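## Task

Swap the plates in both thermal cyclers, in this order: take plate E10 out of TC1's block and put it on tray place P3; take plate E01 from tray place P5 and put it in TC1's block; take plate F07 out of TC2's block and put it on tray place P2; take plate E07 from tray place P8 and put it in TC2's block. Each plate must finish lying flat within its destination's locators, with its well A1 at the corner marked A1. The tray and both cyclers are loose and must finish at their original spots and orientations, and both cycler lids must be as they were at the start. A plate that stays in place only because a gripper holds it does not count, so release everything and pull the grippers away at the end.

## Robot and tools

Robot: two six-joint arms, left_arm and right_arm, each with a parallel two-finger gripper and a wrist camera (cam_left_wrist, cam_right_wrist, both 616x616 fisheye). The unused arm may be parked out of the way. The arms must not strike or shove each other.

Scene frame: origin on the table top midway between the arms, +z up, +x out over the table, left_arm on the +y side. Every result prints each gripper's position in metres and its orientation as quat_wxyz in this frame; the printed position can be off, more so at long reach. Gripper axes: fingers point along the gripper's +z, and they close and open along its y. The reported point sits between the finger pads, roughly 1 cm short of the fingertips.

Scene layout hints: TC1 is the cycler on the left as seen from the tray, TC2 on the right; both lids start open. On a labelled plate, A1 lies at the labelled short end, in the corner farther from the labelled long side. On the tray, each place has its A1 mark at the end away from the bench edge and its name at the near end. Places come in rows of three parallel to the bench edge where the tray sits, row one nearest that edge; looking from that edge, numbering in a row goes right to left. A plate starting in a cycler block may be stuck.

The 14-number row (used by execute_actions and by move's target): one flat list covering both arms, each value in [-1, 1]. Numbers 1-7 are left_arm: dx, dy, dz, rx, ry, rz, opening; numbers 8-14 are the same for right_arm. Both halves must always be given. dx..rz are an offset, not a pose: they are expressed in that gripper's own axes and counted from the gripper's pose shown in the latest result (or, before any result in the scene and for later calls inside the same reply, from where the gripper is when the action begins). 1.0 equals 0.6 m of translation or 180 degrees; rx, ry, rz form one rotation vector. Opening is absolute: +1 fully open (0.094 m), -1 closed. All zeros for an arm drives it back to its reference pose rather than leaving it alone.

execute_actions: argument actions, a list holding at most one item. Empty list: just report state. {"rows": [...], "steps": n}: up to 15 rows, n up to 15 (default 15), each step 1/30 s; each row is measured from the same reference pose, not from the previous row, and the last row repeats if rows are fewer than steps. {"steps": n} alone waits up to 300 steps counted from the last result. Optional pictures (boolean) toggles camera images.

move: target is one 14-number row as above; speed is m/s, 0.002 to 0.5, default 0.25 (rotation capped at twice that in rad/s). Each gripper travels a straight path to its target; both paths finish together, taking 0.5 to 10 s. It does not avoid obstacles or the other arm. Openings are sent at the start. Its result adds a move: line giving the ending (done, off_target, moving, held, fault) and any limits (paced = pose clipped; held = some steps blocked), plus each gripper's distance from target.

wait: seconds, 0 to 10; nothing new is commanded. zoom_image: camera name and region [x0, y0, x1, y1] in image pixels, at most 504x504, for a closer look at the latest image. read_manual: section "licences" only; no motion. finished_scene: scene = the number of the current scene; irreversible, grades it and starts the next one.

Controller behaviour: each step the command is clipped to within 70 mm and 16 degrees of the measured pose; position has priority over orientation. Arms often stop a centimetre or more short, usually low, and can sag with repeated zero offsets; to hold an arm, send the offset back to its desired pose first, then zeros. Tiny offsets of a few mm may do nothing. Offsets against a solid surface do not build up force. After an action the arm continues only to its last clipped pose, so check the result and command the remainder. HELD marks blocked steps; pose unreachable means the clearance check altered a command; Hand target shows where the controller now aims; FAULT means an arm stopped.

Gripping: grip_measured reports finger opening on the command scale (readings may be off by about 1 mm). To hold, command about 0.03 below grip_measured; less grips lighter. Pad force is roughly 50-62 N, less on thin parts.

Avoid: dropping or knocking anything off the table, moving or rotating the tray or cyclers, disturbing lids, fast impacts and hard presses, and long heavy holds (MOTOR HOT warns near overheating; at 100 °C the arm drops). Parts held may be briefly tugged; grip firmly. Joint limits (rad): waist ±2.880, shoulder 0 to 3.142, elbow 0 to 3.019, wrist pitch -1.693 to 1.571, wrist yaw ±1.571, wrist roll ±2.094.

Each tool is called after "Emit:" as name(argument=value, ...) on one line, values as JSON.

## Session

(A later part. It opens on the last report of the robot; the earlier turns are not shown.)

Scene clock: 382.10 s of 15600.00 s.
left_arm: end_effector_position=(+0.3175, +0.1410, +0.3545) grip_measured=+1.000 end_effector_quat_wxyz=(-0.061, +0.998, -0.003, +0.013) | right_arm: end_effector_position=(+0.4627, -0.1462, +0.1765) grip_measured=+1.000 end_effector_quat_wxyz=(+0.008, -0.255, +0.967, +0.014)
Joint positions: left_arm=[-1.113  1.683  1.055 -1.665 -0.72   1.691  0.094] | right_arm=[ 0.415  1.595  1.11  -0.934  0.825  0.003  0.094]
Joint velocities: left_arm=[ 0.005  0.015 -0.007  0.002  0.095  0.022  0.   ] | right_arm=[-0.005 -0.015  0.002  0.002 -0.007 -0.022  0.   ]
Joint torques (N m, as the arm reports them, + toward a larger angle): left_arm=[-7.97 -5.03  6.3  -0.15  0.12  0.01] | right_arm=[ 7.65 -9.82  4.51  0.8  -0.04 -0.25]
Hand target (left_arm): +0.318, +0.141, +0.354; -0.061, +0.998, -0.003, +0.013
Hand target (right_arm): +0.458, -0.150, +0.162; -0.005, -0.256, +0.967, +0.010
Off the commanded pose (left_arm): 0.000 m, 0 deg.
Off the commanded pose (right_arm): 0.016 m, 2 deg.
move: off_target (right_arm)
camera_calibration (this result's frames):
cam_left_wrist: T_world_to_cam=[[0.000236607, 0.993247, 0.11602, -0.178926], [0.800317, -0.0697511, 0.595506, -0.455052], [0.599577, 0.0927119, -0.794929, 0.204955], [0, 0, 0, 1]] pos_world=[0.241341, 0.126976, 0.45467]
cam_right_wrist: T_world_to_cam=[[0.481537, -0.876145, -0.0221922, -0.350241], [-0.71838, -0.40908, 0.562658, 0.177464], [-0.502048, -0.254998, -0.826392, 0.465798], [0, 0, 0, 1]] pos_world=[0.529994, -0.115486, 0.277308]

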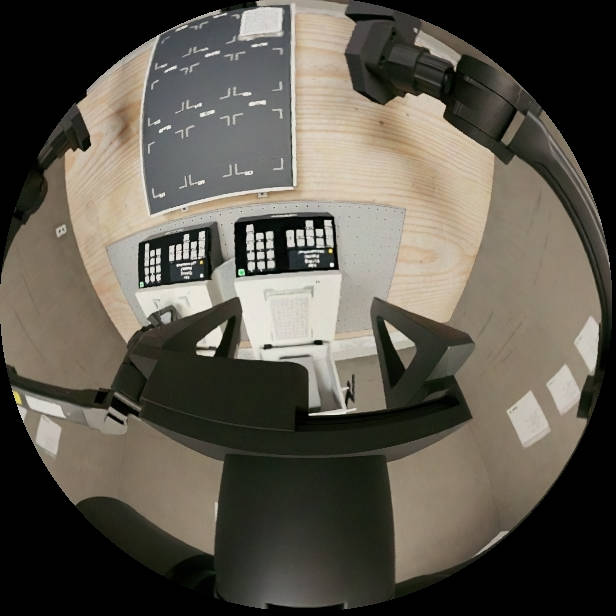

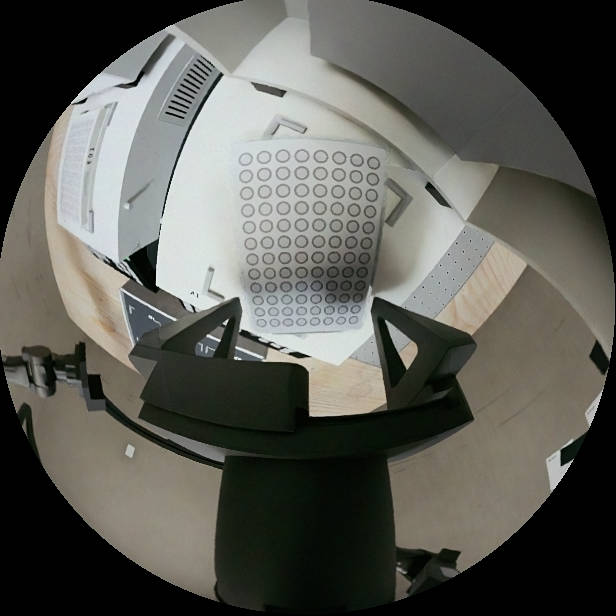

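Emit:
move(target=[0,0,0,0,0,0,1,0,0,0,0,0,0,0.62])

Emit:
move(target=[0,0,0,0,0,0,1,0,0,-0.06,0,0,0,0.62], speed=0.06)

Emit:
move(target=[0,0,0,0,0,0,1,0.005,0.032,0,0,0,0.17,0.62], speed=0.1)

Scene clock: 384.00 s of 15600.00 s.
left_arm: end_effector_position=(+0.3175, +0.1410, +0.3545) grip_measured=+1.000 end_effector_quat_wxyz=(-0.061, +0.998, -0.003, +0.013) | right_arm: end_effector_position=(+0.4627, -0.1462, +0.1765) grip_measured=+0.747 end_effector_quat_wxyz=(+0.008, -0.255, +0.967, +0.014)
Joint positions: left_arm=[-1.113  1.683  1.055 -1.665 -0.72   1.691  0.094] | right_arm=[ 0.415  1.595  1.11  -0.934  0.825  0.002  0.082]
Joint velocities: left_arm=[-0.005  0.005 -0.017 -0.022 -0.066  0.037  0.   ] | right_arm=[ 0.005 -0.005 -0.002 -0.012 -0.051 -0.051  0.001]
Joint torques (N m, as the arm reports them, + toward a larger angle): left_arm=[-8.03 -4.92  6.38 -0.17  0.1   0.02] | right_arm=[  9.63 -10.32   5.34   0.24   0.05  -0.13]
Hand target (left_arm): +0.318, +0.141, +0.354; -0.061, +0.998, -0.003, +0.013
Hand target (right_arm): +0.463, -0.146, +0.177; +0.008, -0.255, +0.967, +0.014
Off the commanded pose (left_arm): 0.000 m, 0 deg.
Off the commanded pose (right_arm): 0.000 m, 0 deg.
move: done
camera_calibration (this result's frames):
cam_left_wrist: T_world_to_cam=[[0.000236607, 0.993247, 0.11602, -0.178926], [0.800317, -0.0697511, 0.595506, -0.455052], [0.599577, 0.0927119, -0.794929, 0.204955], [0, 0, 0, 1]] pos_world=[0.241341, 0.126976, 0.45467]
cam_right_wrist: T_world_to_cam=[[0.481871, -0.875961, -0.0221837, -0.35037], [-0.71823, -0.409352, 0.562651, 0.177357], [-0.501941, -0.255192, -0.826397, 0.465721], [0, 0, 0, 1]] pos_world=[0.529981, -0.11546, 0.277308]

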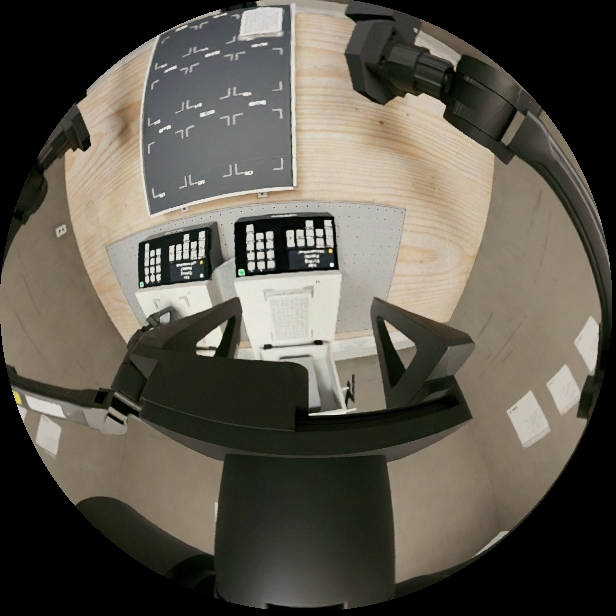

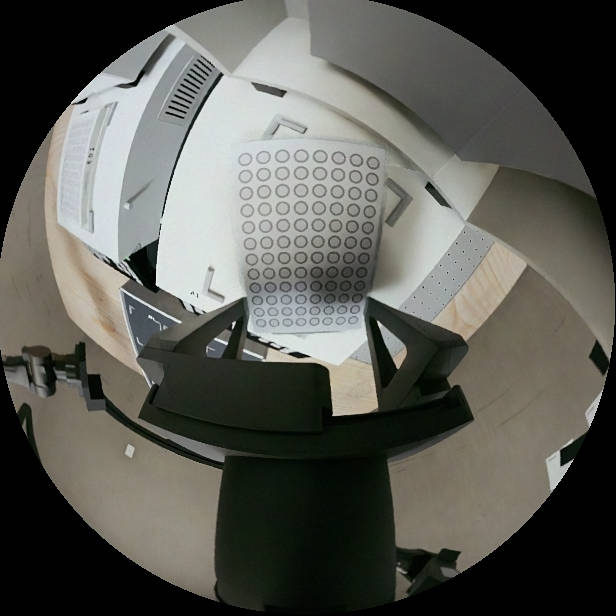

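Scene clock: 384.93 s of 15600.00 s.
left_arm: end_effector_position=(+0.3175, +0.1410, +0.3545) grip_measured=+1.000 end_effector_quat_wxyz=(-0.061, +0.998, -0.003, +0.013) | right_arm: end_effector_position=(+0.4444, -0.1499, +0.1946) grip_measured=+0.747 end_effector_quat_wxyz=(-0.011, -0.269, +0.963, +0.008)
Joint positions: left_arm=[-1.113  1.683  1.055 -1.665 -0.72   1.691  0.094] | right_arm=[ 0.456  1.579  1.11  -1.055  0.829  0.079  0.082]
Joint velocities: left_arm=[ 0.005 -0.005  0.007  0.007 -0.007 -0.007  0.   ] | right_arm=[-0.005 -0.005 -0.007  0.002 -0.051  0.066 -0.001]
Joint torques (N m, as the arm reports them, + toward a larger angle): left_arm=[-7.8  -5.04  6.27 -0.09  0.1   0.01] | right_arm=[ 11.12 -10.65   8.49  -0.49   0.15  -0.07]
Hand target (left_arm): +0.318, +0.141, +0.354; -0.061, +0.998, -0.003, +0.013
Hand target (right_arm): +0.462, -0.148, +0.213; +0.008, -0.255, +0.967, +0.014
Off the commanded pose (left_arm): 0.000 m, 0 deg.
Off the commanded pose (right_arm): 0.026 m, 3 deg.
move: off_target (right_arm)
camera_calibration (this result's frames):
cam_left_wrist: T_world_to_cam=[[0.000236607, 0.993247, 0.11602, -0.178926], [0.800317, -0.0697511, 0.595506, -0.455052], [0.599577, 0.0927119, -0.794929, 0.204955], [0, 0, 0, 1]] pos_world=[0.241341, 0.126976, 0.45467]
cam_right_wrist: T_world_to_cam=[[0.506605, -0.861934, -0.020541, -0.353543], [-0.686214, -0.417519, 0.595641, 0.130622], [-0.521979, -0.287659, -0.802988, 0.470002], [0, 0, 0, 1]] pos_world=[0.514072, -0.114993, 0.29234]

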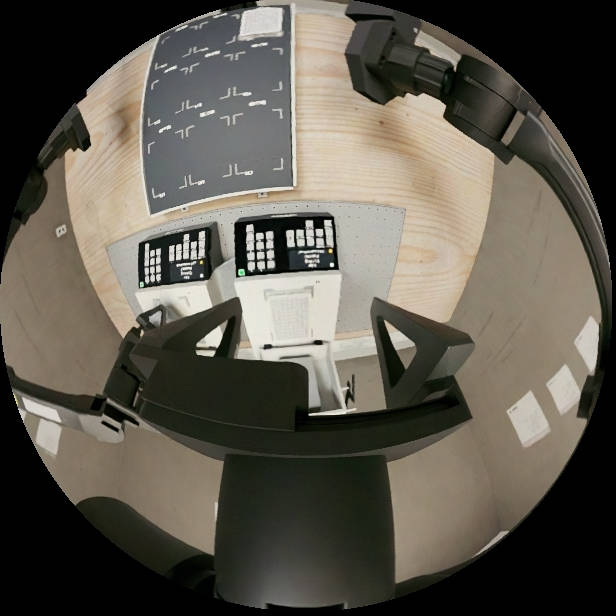

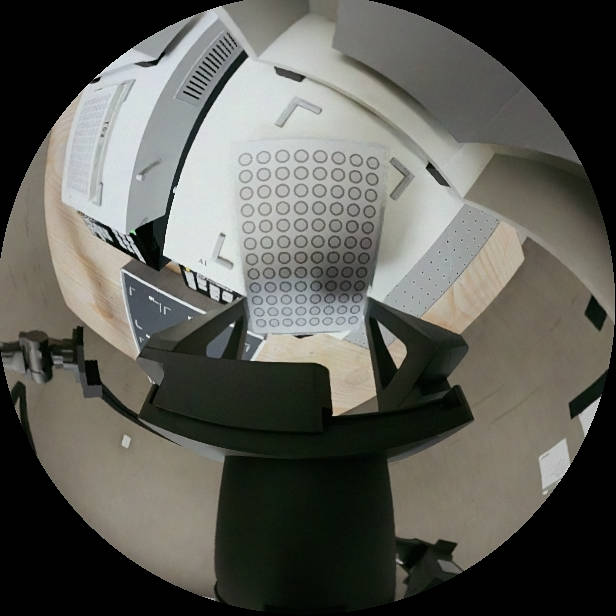

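Scene clock: 388.00 s of 15600.00 s.
left_arm: end_effector_position=(+0.3175, +0.1410, +0.3545) grip_measured=+1.000 end_effector_quat_wxyz=(-0.061, +0.998, -0.003, +0.013) | right_arm: end_effector_position=(+0.4427, -0.1463, +0.1948) grip_measured=+0.747 end_effector_quat_wxyz=(-0.013, +0.006, +1.000, +0.005)
Joint positions: left_arm=[-1.113  1.683  1.055 -1.665 -0.72   1.691  0.094] | right_arm=[ 0.462  1.585  1.11  -1.055  0.829  0.645  0.082]
Joint velocities: left_arm=[ 0.005  0.005  0.002 -0.012 -0.125 -0.037  0.   ] | right_arm=[ 0.005 -0.015 -0.002  0.002  0.037 -0.051 -0.   ]
Joint torques (N m, as the arm reports them, + toward a larger angle): left_arm=[-7.9  -4.8   6.28 -0.26  0.12  0.03] | right_arm=[11.3  -8.71  4.32  0.39  0.14 -0.06]
Hand target (left_arm): +0.318, +0.141, +0.354; -0.061, +0.998, -0.003, +0.013
Hand target (right_arm): +0.432, -0.135, +0.195; -0.013, -0.005, +1.000, +0.005
Off the commanded pose (left_arm): 0.000 m, 0 deg.
Off the commanded pose (right_arm): 0.016 m, 1 deg.
move: off_target (right_arm)
camera_calibration (this result's frames):
cam_left_wrist: T_world_to_cam=[[0.000236607, 0.993247, 0.11602, -0.178926], [0.800317, -0.0697511, 0.595506, -0.455052], [0.599577, 0.0927119, -0.794929, 0.204955], [0, 0, 0, 1]] pos_world=[0.241341, 0.126976, 0.45467]
cam_right_wrist: T_world_to_cam=[[-0.0257604, -0.999636, -0.008025, -0.136516], [-0.79791, 0.0157246, 0.602572, 0.242345], [-0.602226, 0.0219257, -0.798025, 0.55018], [0, 0, 0, 1]] pos_world=[0.521185, -0.152341, 0.291932]

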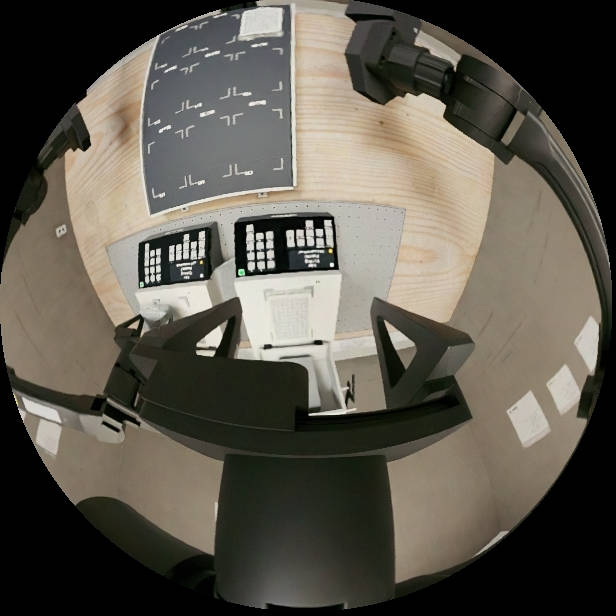

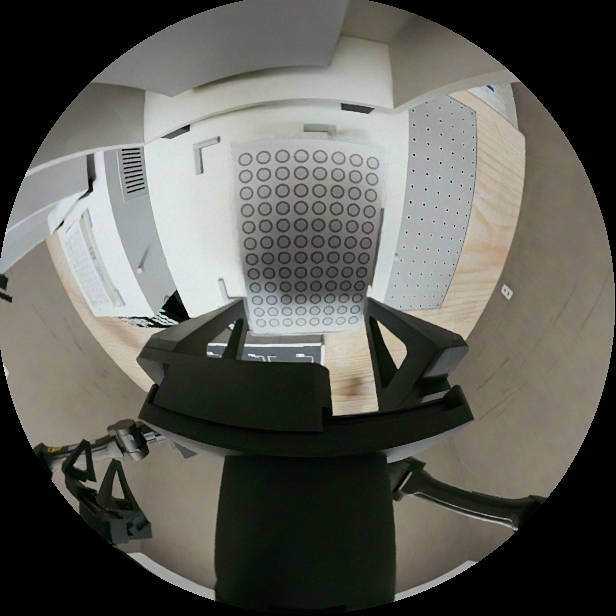

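Emit:
move(target=[0,0,0,0,0,0,1,-0.04,0.065,0,0,0,0,0.62], speed=0.06)

Scene clock: 389.73 s of 15600.00 s.
left_arm: end_effector_position=(+0.3175, +0.1410, +0.3545) grip_measured=+1.000 end_effector_quat_wxyz=(-0.061, +0.998, -0.003, +0.013) | right_arm: end_effector_position=(+0.4579, -0.1198, +0.1835) grip_measured=+0.747 end_effector_quat_wxyz=(-0.022, +0.007, +1.000, -0.002)
Joint positions: left_arm=[-1.113  1.683  1.055 -1.665 -0.72   1.691  0.094] | right_arm=[ 0.462  1.688  1.195 -1.072  0.829  0.67   0.082]
Joint velocities: left_arm=[-0.005 -0.005 -0.002  0.032  0.081  0.095  0.   ] | right_arm=[ 0.015 -0.005  0.002 -0.007  0.051  0.007  0.001]
Joint torques (N m, as the arm reports them, + toward a larger angle): left_arm=[-8.04 -5.27  6.28 -0.23  0.09  0.01] | right_arm=[12.34 -9.38  8.12 -0.45  0.12 -0.09]
Hand target (left_arm): +0.318, +0.141, +0.354; -0.061, +0.998, -0.003, +0.013
Hand target (right_arm): +0.467, -0.108, +0.194; -0.013, +0.006, +1.000, +0.005
Off the commanded pose (left_arm): 0.000 m, 0 deg.
Off the commanded pose (right_arm): 0.019 m, 1 deg.
move: off_target (right_arm)
camera_calibration (this result's frames):
cam_left_wrist: T_world_to_cam=[[0.000236607, 0.993247, 0.11602, -0.178926], [0.800317, -0.0697511, 0.595506, -0.455052], [0.599577, 0.0927119, -0.794929, 0.204955], [0, 0, 0, 1]] pos_world=[0.241341, 0.126976, 0.45467]
cam_right_wrist: T_world_to_cam=[[-0.0256844, -0.999652, 0.0060746, -0.112304], [-0.786853, 0.0239643, 0.616675, 0.254194], [-0.616606, 0.0110591, -0.787195, 0.552956], [0, 0, 0, 1]] pos_world=[0.538085, -0.124472, 0.279211]

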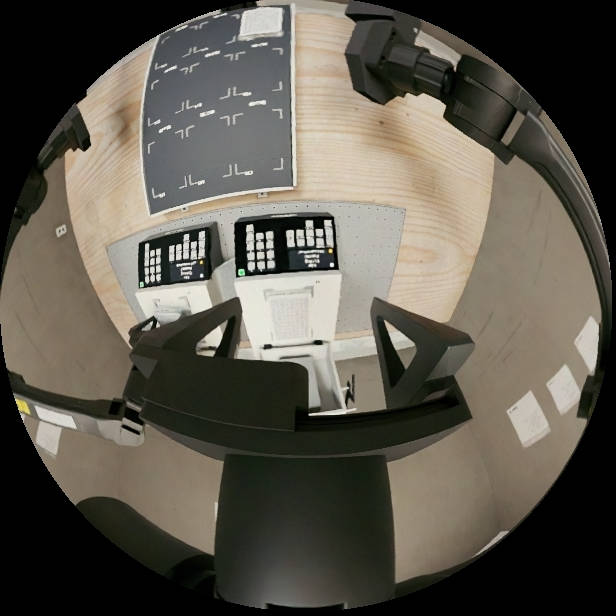

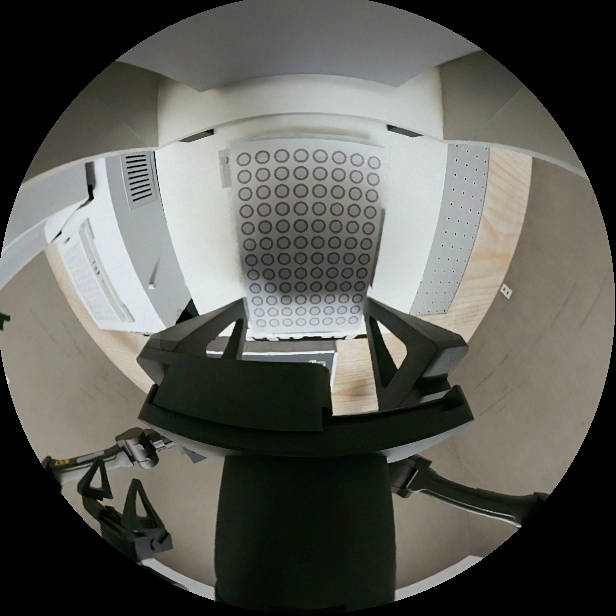

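Emit:
move(target=[0,0,0,0,0,0,1,0.028,0.025,-0.015,0,0,0,0.62], speed=0.04)

Scene clock: 392.13 s of 15600.00 s.
left_arm: end_effector_position=(+0.3175, +0.1410, +0.3545) grip_measured=+1.000 end_effector_quat_wxyz=(-0.061, +0.998, -0.003, +0.013) | right_arm: end_effector_position=(+0.4537, -0.1130, +0.1925) grip_measured=+0.747 end_effector_quat_wxyz=(-0.019, +0.021, +1.000, +0.000)
Joint positions: left_arm=[-1.113  1.683  1.055 -1.665 -0.72   1.691  0.094] | right_arm=[ 0.488  1.688  1.195 -1.086  0.829  0.727  0.082]
Joint velocities: left_arm=[-0.015  0.005 -0.002 -0.017  0.037  0.051  0.   ] | right_arm=[-0.005 -0.005  0.002 -0.012 -0.007  0.022 -0.   ]
Joint torques (N m, as the arm reports them, + toward a larger angle): left_arm=[-7.57 -4.77  6.24 -0.21  0.08 -0.01] | right_arm=[12.02 -9.48  4.59 -0.36  0.09 -0.07]
Hand target (left_arm): +0.318, +0.141, +0.354; -0.061, +0.998, -0.003, +0.013
Hand target (right_arm): +0.442, -0.104, +0.193; -0.022, +0.006, +1.000, -0.002
Off the commanded pose (left_arm): 0.000 m, 0 deg.
Off the commanded pose (right_arm): 0.015 m, 2 deg.
move: off_target (right_arm)
camera_calibration (this result's frames):
cam_left_wrist: T_world_to_cam=[[0.000236607, 0.993247, 0.11602, -0.178926], [0.800317, -0.0697511, 0.595506, -0.455052], [0.599577, 0.0927119, -0.794929, 0.204955], [0, 0, 0, 1]] pos_world=[0.241341, 0.126976, 0.45467]
cam_right_wrist: T_world_to_cam=[[-0.0554303, -0.998462, 0.00122634, -0.0911874], [-0.790334, 0.0446265, 0.611049, 0.250132], [-0.610164, 0.0329014, -0.791592, 0.557769], [0, 0, 0, 1]] pos_world=[0.532964, -0.120561, 0.288794]

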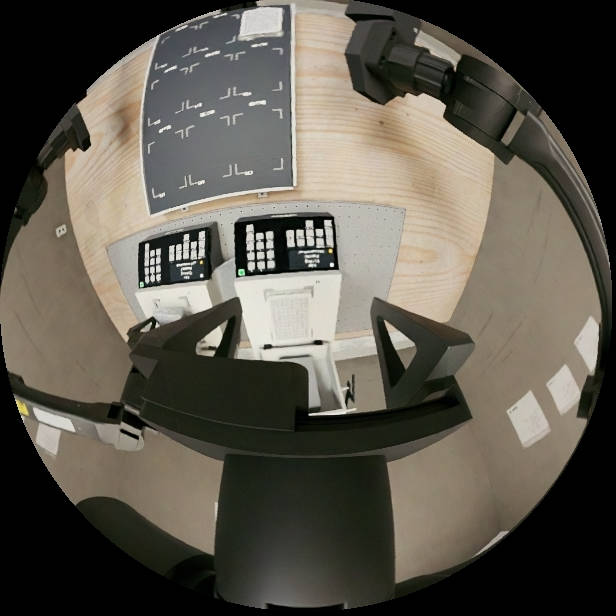

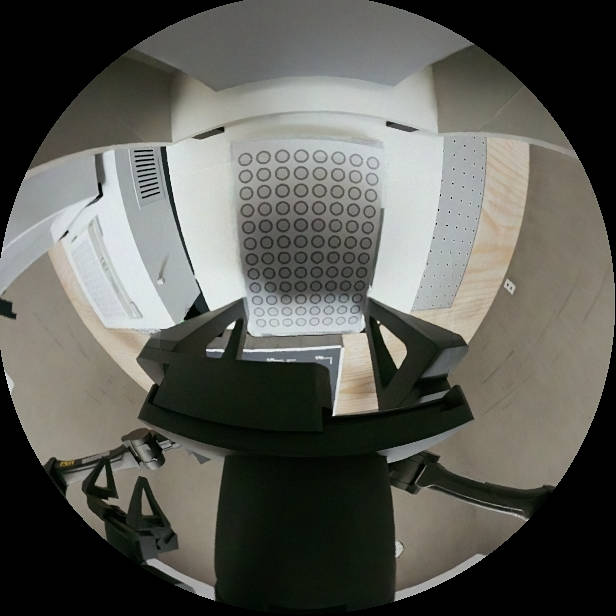

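Descend, slight back and yaw fix.

Emit:
move(target=[0,0,0,0,0,0,1,0.025,0,0.04,0,0,-0.012,0.62], speed=0.04)

Scene clock: 393.80 s of 15600.00 s.
left_arm: end_effector_position=(+0.3175, +0.1410, +0.3545) grip_measured=+1.000 end_effector_quat_wxyz=(-0.061, +0.998, -0.003, +0.013) | right_arm: end_effector_position=(+0.4395, -0.1057, +0.1799) grip_measured=+0.747 end_effector_quat_wxyz=(-0.012, +0.001, +1.000, +0.006)
Joint positions: left_arm=[-1.113  1.683  1.055 -1.665 -0.72   1.691  0.094] | right_arm=[ 0.488  1.688  1.137 -1.001  0.829  0.667  0.082]
Joint velocities: left_arm=[-0.005 -0.005 -0.007  0.022 -0.007 -0.007  0.   ] | right_arm=[-0.005 -0.015 -0.002  0.012 -0.007  0.051  0.001]
Joint torques (N m, as the arm reports them, + toward a larger angle): left_arm=[-8.06 -4.64  6.32 -0.18  0.1   0.02] | right_arm=[  8.54 -10.74   4.23   0.79   0.09  -0.2 ]
Hand target (left_arm): +0.318, +0.141, +0.354; -0.061, +0.998, -0.003, +0.013
Hand target (right_arm): +0.438, -0.112, +0.169; -0.019, +0.002, +1.000, +0.001
Off the commanded pose (left_arm): 0.000 m, 0 deg.
Off the commanded pose (right_arm): 0.013 m, 1 deg.
move: off_target (right_arm)
camera_calibration (this result's frames):
cam_left_wrist: T_world_to_cam=[[0.000236607, 0.993247, 0.11602, -0.178926], [0.800317, -0.0697511, 0.595506, -0.455052], [0.599577, 0.0927119, -0.794929, 0.204955], [0, 0, 0, 1]] pos_world=[0.241341, 0.126976, 0.45467]
cam_right_wrist: T_world_to_cam=[[-0.015346, -0.999815, -0.0116004, -0.100118], [-0.799919, 0.00531528, 0.600085, 0.248354], [-0.599912, 0.0184883, -0.799852, 0.534441], [0, 0, 0, 1]] pos_world=[0.517744, -0.111301, 0.277279]

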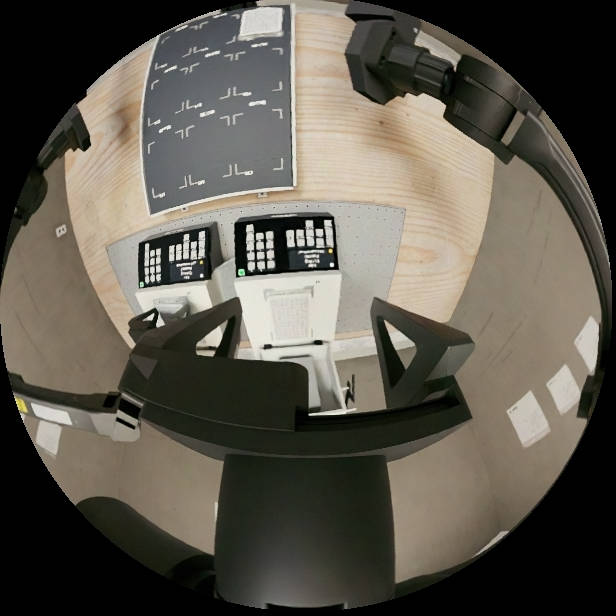

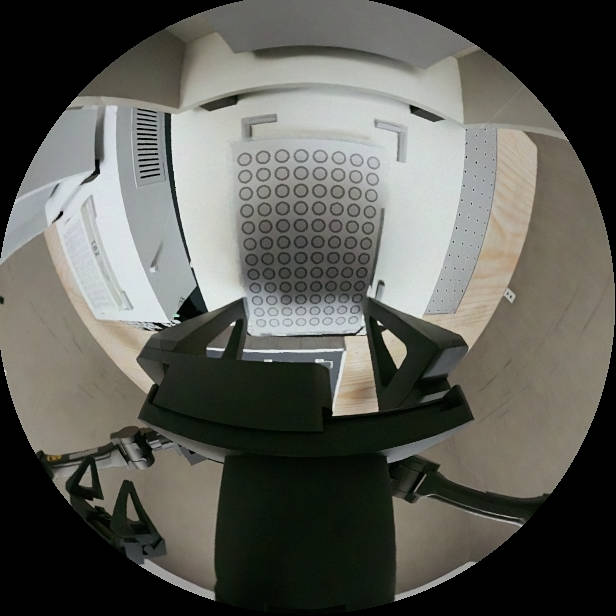

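Emit:
move(target=[0,0,0,0,0,0,1,-0.035,-0.028,0.0,0,0,0,0.62], speed=0.04)

Scene clock: 395.40 s of 15600.00 s.
left_arm: end_effector_position=(+0.3175, +0.1410, +0.3545) grip_measured=+1.000 end_effector_quat_wxyz=(-0.061, +0.998, -0.003, +0.013) | right_arm: end_effector_position=(+0.4432, -0.1121, +0.1793) grip_measured=+0.747 end_effector_quat_wxyz=(-0.012, -0.014, +1.000, +0.006)
Joint positions: left_arm=[-1.113  1.683  1.055 -1.665 -0.72   1.691  0.094] | right_arm=[ 0.476  1.676  1.137 -1.     0.829  0.621  0.082]
Joint velocities: left_arm=[ 0.005 -0.015 -0.007  0.012 -0.051 -0.007  0.   ] | right_arm=[ 0.005  0.005 -0.007 -0.017 -0.037  0.051  0.   ]
Joint torques (N m, as the arm reports them, + toward a larger angle): left_arm=[-7.77 -4.88  6.27 -0.11  0.11  0.  ] | right_arm=[  8.31 -10.84   7.68  -0.35   0.07  -0.18]
Hand target (left_arm): +0.318, +0.141, +0.354; -0.061, +0.998, -0.003, +0.013
Hand target (right_arm): +0.460, -0.123, +0.179; -0.011, +0.001, +1.000, +0.006
Off the commanded pose (left_arm): 0.000 m, 0 deg.
Off the commanded pose (right_arm): 0.020 m, 2 deg.
move: off_target (right_arm)
camera_calibration (this result's frames):
cam_left_wrist: T_world_to_cam=[[0.000236607, 0.993247, 0.11602, -0.178926], [0.800317, -0.0697511, 0.595506, -0.455052], [0.599577, 0.0927119, -0.794929, 0.204955], [0, 0, 0, 1]] pos_world=[0.241341, 0.126976, 0.45467]
cam_right_wrist: T_world_to_cam=[[0.0144632, -0.999824, -0.0119616, -0.119594], [-0.799959, -0.0187474, 0.599762, 0.249102], [-0.59988, 0.00089428, -0.800089, 0.534318], [0, 0, 0, 1]] pos_world=[0.521528, -0.11538, 0.27667]

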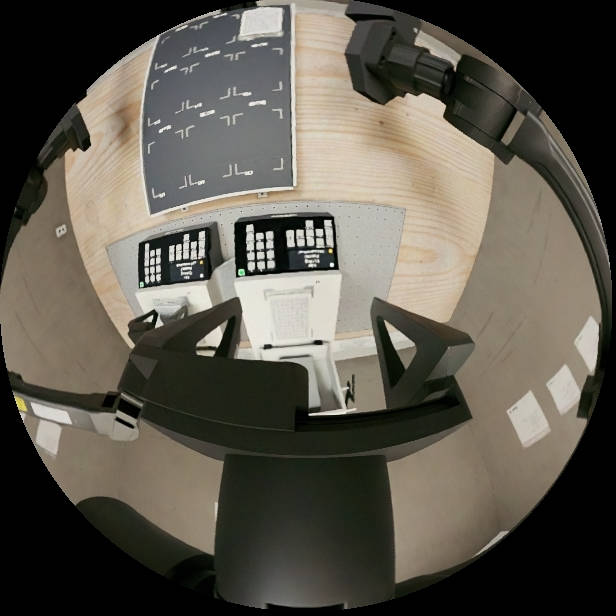

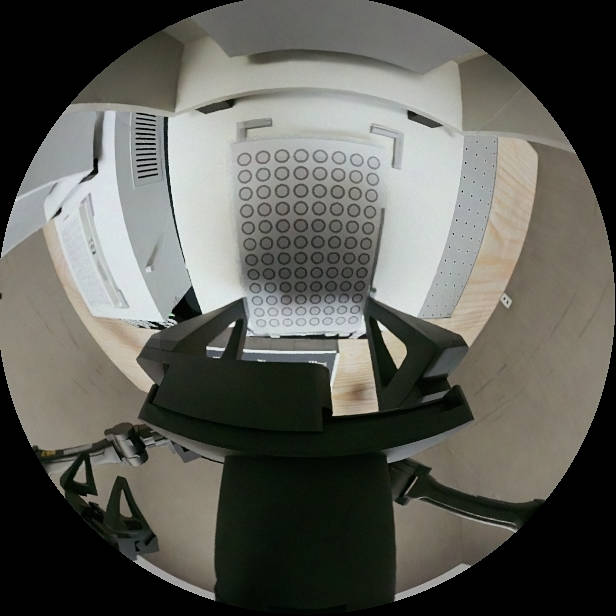

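Emit:
move(target=[0,0,0,0,0,0,1,-0.04,-0.018,0.0,0,0,0.02,0.62], speed=0.04)

Scene clock: 397.17 s of 15600.00 s.
left_arm: end_effector_position=(+0.3175, +0.1410, +0.3545) grip_measured=+1.000 end_effector_quat_wxyz=(-0.061, +0.998, -0.003, +0.013) | right_arm: end_effector_position=(+0.4484, -0.1139, +0.1797) grip_measured=+0.747 end_effector_quat_wxyz=(-0.011, -0.007, +1.000, +0.006)
Joint positions: left_arm=[-1.113  1.683  1.055 -1.665 -0.72   1.691  0.094] | right_arm=[ 0.47   1.676  1.148 -1.005  0.829  0.625  0.082]
Joint velocities: left_arm=[-0.005 -0.005  0.007 -0.002 -0.051 -0.022  0.   ] | right_arm=[-0.005  0.005 -0.002 -0.002  0.007 -0.007 -0.   ]
Joint torques (N m, as the arm reports them, + toward a larger angle): left_arm=[-8.27 -4.73  6.3  -0.02  0.1   0.01] | right_arm=[  8.27 -10.55   8.2   -0.39   0.06  -0.06]
Hand target (left_arm): +0.318, +0.141, +0.354; -0.061, +0.998, -0.003, +0.013
Hand target (right_arm): +0.467, -0.123, +0.179; -0.011, +0.018, +1.000, +0.006
Off the commanded pose (left_arm): 0.000 m, 0 deg.
Off the commanded pose (right_arm): 0.021 m, 3 deg.
move: off_target (right_arm)
camera_calibration (this result's frames):
cam_left_wrist: T_world_to_cam=[[0.000236607, 0.993247, 0.11602, -0.178926], [0.800317, -0.0697511, 0.595506, -0.455052], [0.599577, 0.0927119, -0.794929, 0.204955], [0, 0, 0, 1]] pos_world=[0.241341, 0.126976, 0.45467]
cam_right_wrist: T_world_to_cam=[[0.000676558, -0.999929, -0.0118926, -0.115333], [-0.800438, -0.00767011, 0.599366, 0.254478], [-0.599415, 0.00911379, -0.800387, 0.538505], [0, 0, 0, 1]] pos_world=[0.52656, -0.118281, 0.277115]

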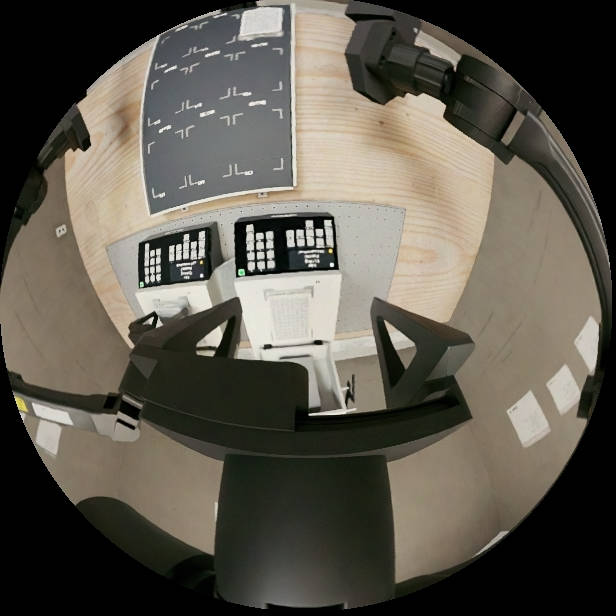

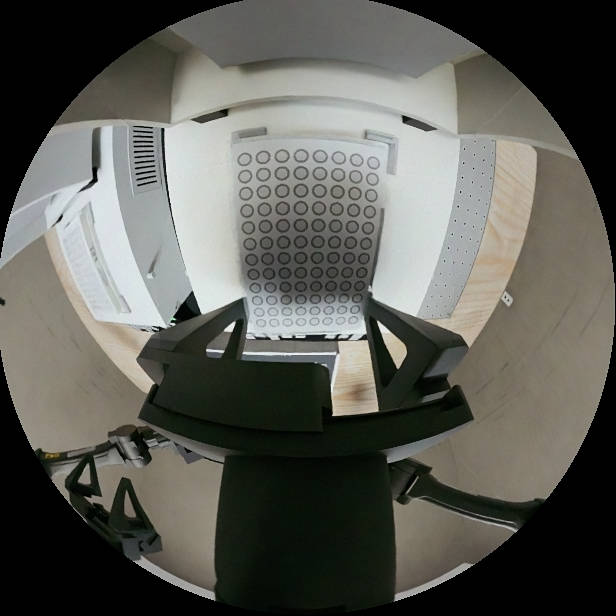

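Need ~3 mm −y at far end: yaw only.

Emit:
move(target=[0,0,0,0,0,0,1,0,0,0.0,0,0,0.016,0.62], speed=0.04)

Emit:
move(target=[0,0,0,0,0,0,1,0,0,0,0,0,0,1])

Emit:
move(target=[0,0,0,0,0,0,1,0,0,-0.12,0,0,0,1], speed=0.08)

Emit:
zoom_image(camera="cam_right_wrist", region=[180,90,440,350])

Scene clock: 399.13 s of 15600.00 s.
left_arm: end_effector_position=(+0.3175, +0.1410, +0.3545) grip_measured=+1.000 end_effector_quat_wxyz=(-0.061, +0.998, -0.003, +0.013) | right_arm: end_effector_position=(+0.4484, -0.1139, +0.1797) grip_measured=+0.747 end_effector_quat_wxyz=(-0.011, +0.012, +1.000, +0.006)
Joint positions: left_arm=[-1.113  1.683  1.055 -1.665 -0.72   1.691  0.094] | right_arm=[ 0.47   1.676  1.148 -1.005  0.829  0.664  0.082]
Joint velocities: left_arm=[-0.015 -0.005 -0.012  0.012 -0.022  0.066  0.   ] | right_arm=[ 0.005  0.005 -0.007 -0.007 -0.022 -0.007  0.   ]
Joint torques (N m, as the arm reports them, + toward a larger angle): left_arm=[-7.88 -4.45  6.18 -0.23  0.09  0.03] | right_arm=[ 10.29 -10.32   5.32   0.17   0.1   -0.06]
Hand target (left_arm): +0.318, +0.141, +0.354; -0.061, +0.998, -0.003, +0.013
Hand target (right_arm): +0.448, -0.114, +0.180; -0.011, +0.018, +1.000, +0.006
Off the commanded pose (left_arm): 0.000 m, 0 deg.
Off the commanded pose (right_arm): 0.000 m, 1 deg.
move: done
camera_calibration (this result's frames):
cam_left_wrist: T_world_to_cam=[[0.000236607, 0.993247, 0.11602, -0.178926], [0.800317, -0.0697511, 0.595506, -0.455052], [0.599577, 0.0927119, -0.794929, 0.204955], [0, 0, 0, 1]] pos_world=[0.241341, 0.126976, 0.45467]
cam_right_wrist: T_world_to_cam=[[-0.0378335, -0.999223, -0.0110097, -0.0981446], [-0.799841, 0.0236762, 0.599745, 0.257714], [-0.599018, 0.0314964, -0.800116, 0.540829], [0, 0, 0, 1]] pos_world=[0.526383, -0.121204, 0.277083]

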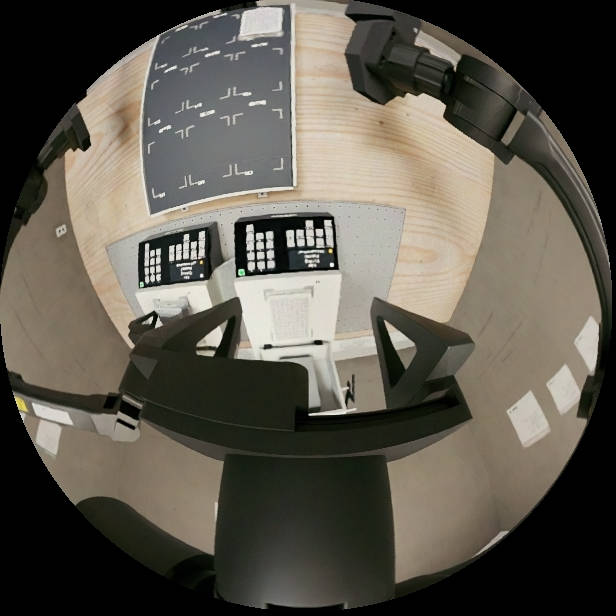

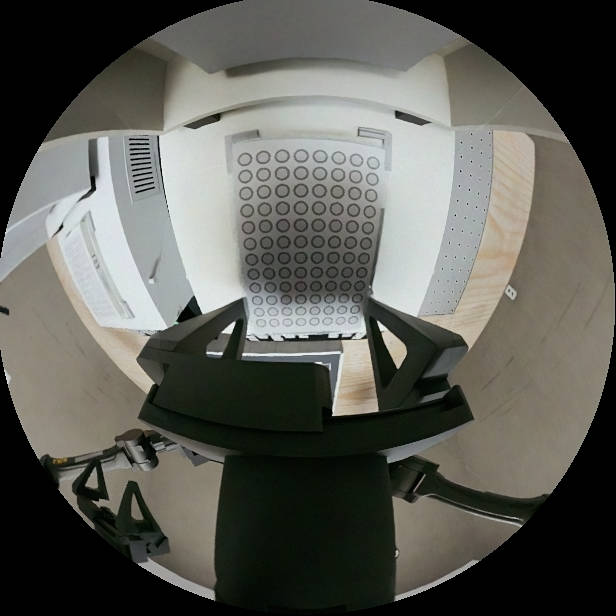

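Scene clock: 399.63 s of 15600.00 s.
left_arm: end_effector_position=(+0.3175, +0.1410, +0.3545) grip_measured=+1.000 end_effector_quat_wxyz=(-0.061, +0.998, -0.003, +0.013) | right_arm: end_effector_position=(+0.4484, -0.1139, +0.1797) grip_measured=+1.000 end_effector_quat_wxyz=(-0.011, +0.012, +1.000, +0.006)
Joint positions: left_arm=[-1.113  1.683  1.055 -1.665 -0.72   1.691  0.094] | right_arm=[ 0.47   1.676  1.148 -1.005  0.829  0.664  0.094]
Joint velocities: left_arm=[-0.015 -0.015  0.007 -0.012 -0.007 -0.051  0.   ] | right_arm=[-0.015 -0.005  0.007 -0.022 -0.007  0.037  0.   ]
Joint torques (N m, as the arm reports them, + toward a larger angle): left_arm=[-7.82 -4.85  6.23 -0.18  0.12  0.  ] | right_arm=[ 10.28 -10.44   5.29   0.15   0.1   -0.14]
Hand target (left_arm): +0.318, +0.141, +0.354; -0.061, +0.998, -0.003, +0.013
Hand target (right_arm): +0.448, -0.114, +0.180; -0.011, +0.012, +1.000, +0.006
Off the commanded pose (left_arm): 0.000 m, 0 deg.
Off the commanded pose (right_arm): 0.000 m, 0 deg.
move: done
camera_calibration (this result's frames):
cam_left_wrist: T_world_to_cam=[[0.000236607, 0.993247, 0.11602, -0.178926], [0.800317, -0.0697511, 0.595506, -0.455052], [0.599577, 0.0927119, -0.794929, 0.204955], [0, 0, 0, 1]] pos_world=[0.241341, 0.126976, 0.45467]
cam_right_wrist: T_world_to_cam=[[-0.0378335, -0.999223, -0.0110097, -0.0981446], [-0.799841, 0.0236762, 0.599745, 0.257714], [-0.599018, 0.0314964, -0.800116, 0.540829], [0, 0, 0, 1]] pos_world=[0.526383, -0.121204, 0.277083]

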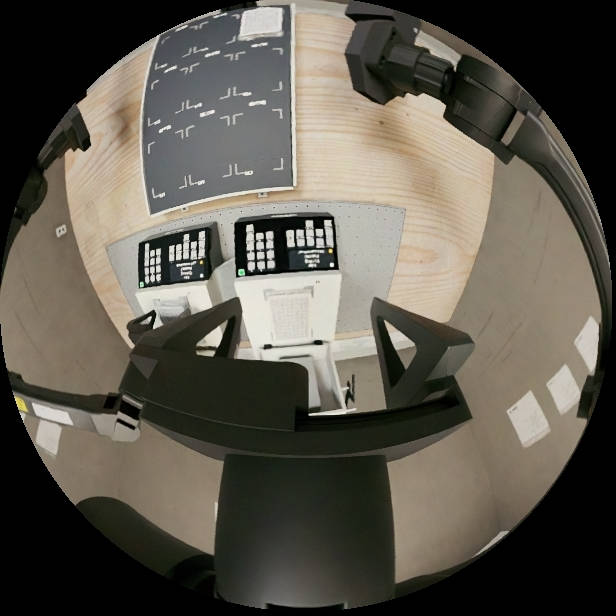

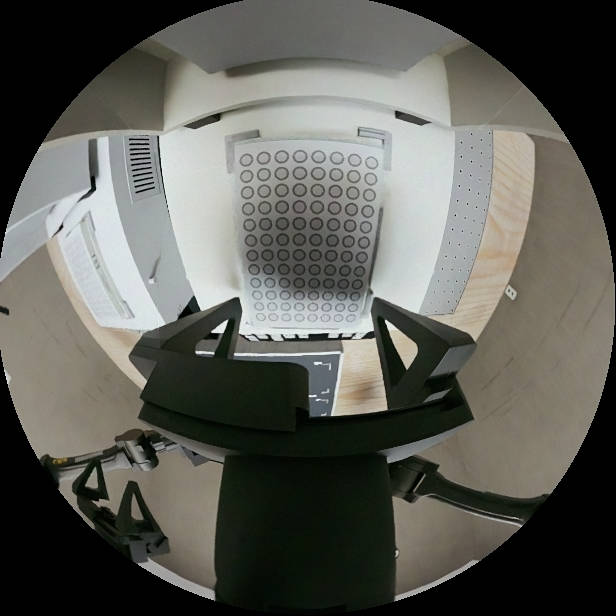

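Scene clock: 400.87 s of 15600.00 s.
left_arm: end_effector_position=(+0.3175, +0.1410, +0.3545) grip_measured=+1.000 end_effector_quat_wxyz=(-0.061, +0.998, -0.003, +0.013) | right_arm: end_effector_position=(+0.4352, -0.1191, +0.2348) grip_measured=+1.000 end_effector_quat_wxyz=(-0.024, -0.001, +1.000, -0.008)
Joint positions: left_arm=[-1.113  1.683  1.055 -1.665 -0.72   1.691  0.094] | right_arm=[ 0.568  1.649  1.206 -1.252  0.828  0.823  0.094]
Joint velocities: left_arm=[-0.005 -0.005 -0.002 -0.007 -0.007 -0.051  0.   ] | right_arm=[-0.015 -0.015 -0.007  0.002 -0.066 -0.095  0.   ]
Joint torques (N m, as the arm reports them, + toward a larger angle): left_arm=[-7.82 -4.75  6.23 -0.2   0.1  -0.01] | right_arm=[ 11.76 -10.15   8.82  -0.55   0.02  -0.04]
Hand target (left_arm): +0.318, +0.141, +0.354; -0.061, +0.998, -0.003, +0.013
Hand target (right_arm): +0.449, -0.115, +0.252; -0.012, +0.012, +1.000, +0.006
Off the commanded pose (left_arm): 0.000 m, 0 deg.
Off the commanded pose (right_arm): 0.023 m, 3 deg.
move: off_target (right_arm)
camera_calibration (this result's frames):
cam_left_wrist: T_world_to_cam=[[0.000236607, 0.993247, 0.11602, -0.178926], [0.800317, -0.0697511, 0.595506, -0.455052], [0.599577, 0.0927119, -0.794929, 0.204955], [0, 0, 0, 1]] pos_world=[0.241341, 0.126976, 0.45467]
cam_right_wrist: T_world_to_cam=[[-0.00986032, -0.999818, 0.0163238, -0.121871], [-0.785082, 0.017851, 0.619135, 0.202615], [-0.619314, -0.00671064, -0.785115, 0.577981], [0, 0, 0, 1]] pos_world=[0.51582, -0.121587, 0.330325]

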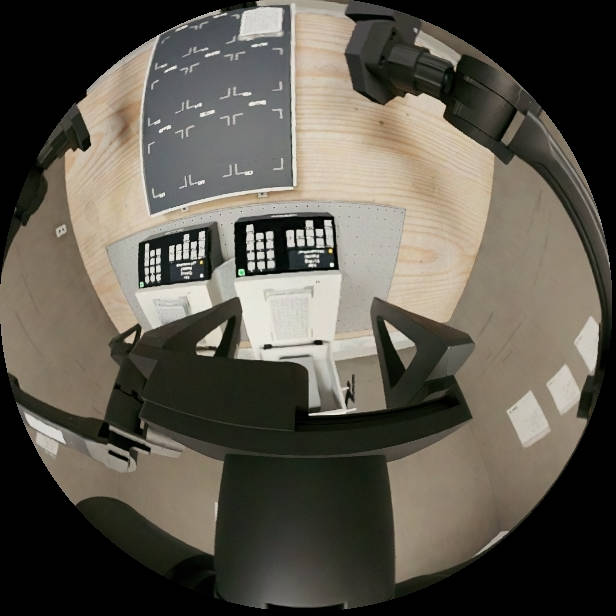

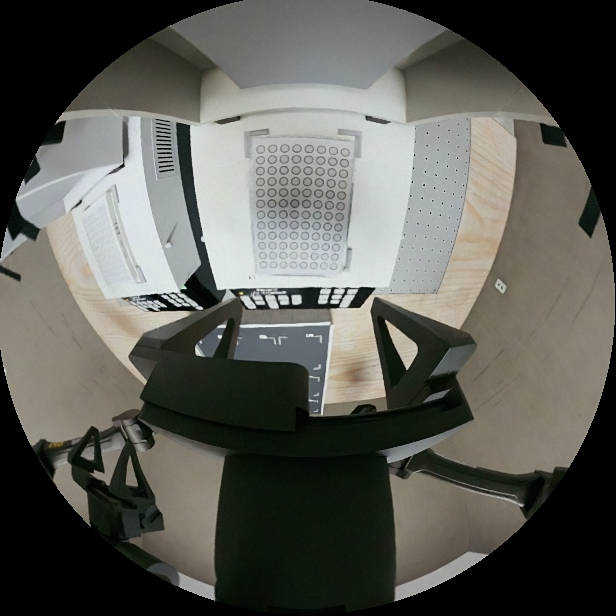

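Region (180, 90, 440, 350) of cam_right_wrist's 616x616 image, scaled by 1.938, with more detail than that image has.

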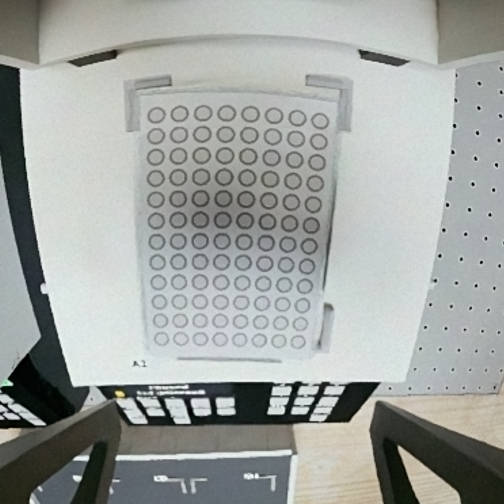

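Emit:
move(target=[0,0,0,0,0,0,1,-0.03,-0.01,0.12,0,0,0.005,1], speed=0.06)

Scene clock: 403.53 s of 15600.00 s.
left_arm: end_effector_position=(+0.3175, +0.1410, +0.3545) grip_measured=+1.000 end_effector_quat_wxyz=(-0.061, +0.998, -0.003, +0.013) | right_arm: end_effector_position=(+0.4553, -0.1207, +0.1837) grip_measured=+1.000 end_effector_quat_wxyz=(-0.011, +0.005, +1.000, +0.007)
Joint positions: left_arm=[-1.113  1.683  1.055 -1.665 -0.72   1.691  0.094] | right_arm=[ 0.464  1.664  1.161 -1.02   0.829  0.636  0.094]
Joint velocities: left_arm=[ 0.005 -0.015  0.002 -0.012  0.007 -0.007  0.   ] | right_arm=[-0.024 -0.015  0.007 -0.012 -0.051 -0.051  0.   ]
Joint torques (N m, as the arm reports them, + toward a larger angle): left_arm=[-8.1  -4.99  6.31 -0.07  0.13  0.03] | right_arm=[ 7.41 -8.43  4.2   0.97  0.28 -0.17]
Hand target (left_arm): +0.318, +0.141, +0.354; -0.061, +0.998, -0.003, +0.013
Hand target (right_arm): +0.449, -0.127, +0.162; -0.024, +0.007, +1.000, -0.007
Off the commanded pose (left_arm): 0.000 m, 0 deg.
Off the commanded pose (right_arm): 0.023 m, 2 deg.
move: off_target (right_arm)
camera_calibration (this result's frames):
cam_left_wrist: T_world_to_cam=[[0.000236607, 0.993247, 0.11602, -0.178926], [0.800317, -0.0697511, 0.595506, -0.455052], [0.599577, 0.0927119, -0.794929, 0.204955], [0, 0, 0, 1]] pos_world=[0.241341, 0.126976, 0.45467]
cam_right_wrist: T_world_to_cam=[[-0.0219615, -0.999685, -0.0121445, -0.111616], [-0.801134, 0.0103301, 0.598395, 0.260227], [-0.598081, 0.022871, -0.801109, 0.547155], [0, 0, 0, 1]] pos_world=[0.533268, -0.126783, 0.281257]

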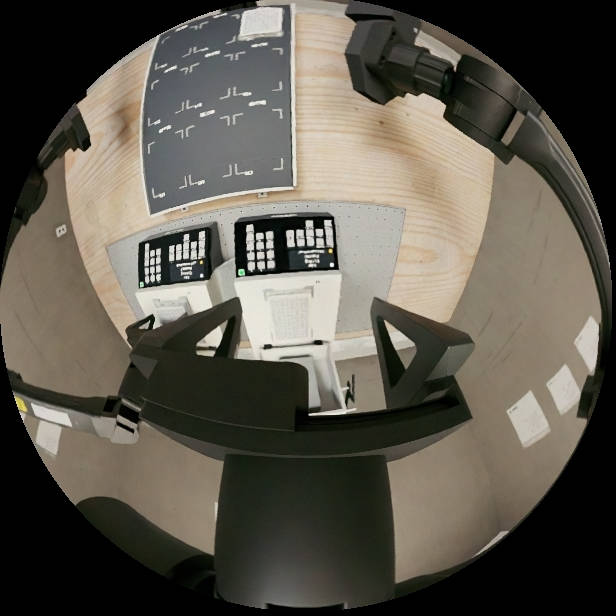

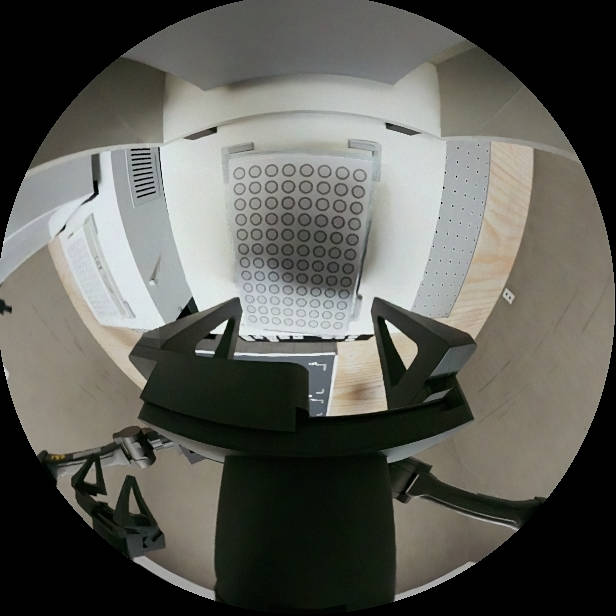

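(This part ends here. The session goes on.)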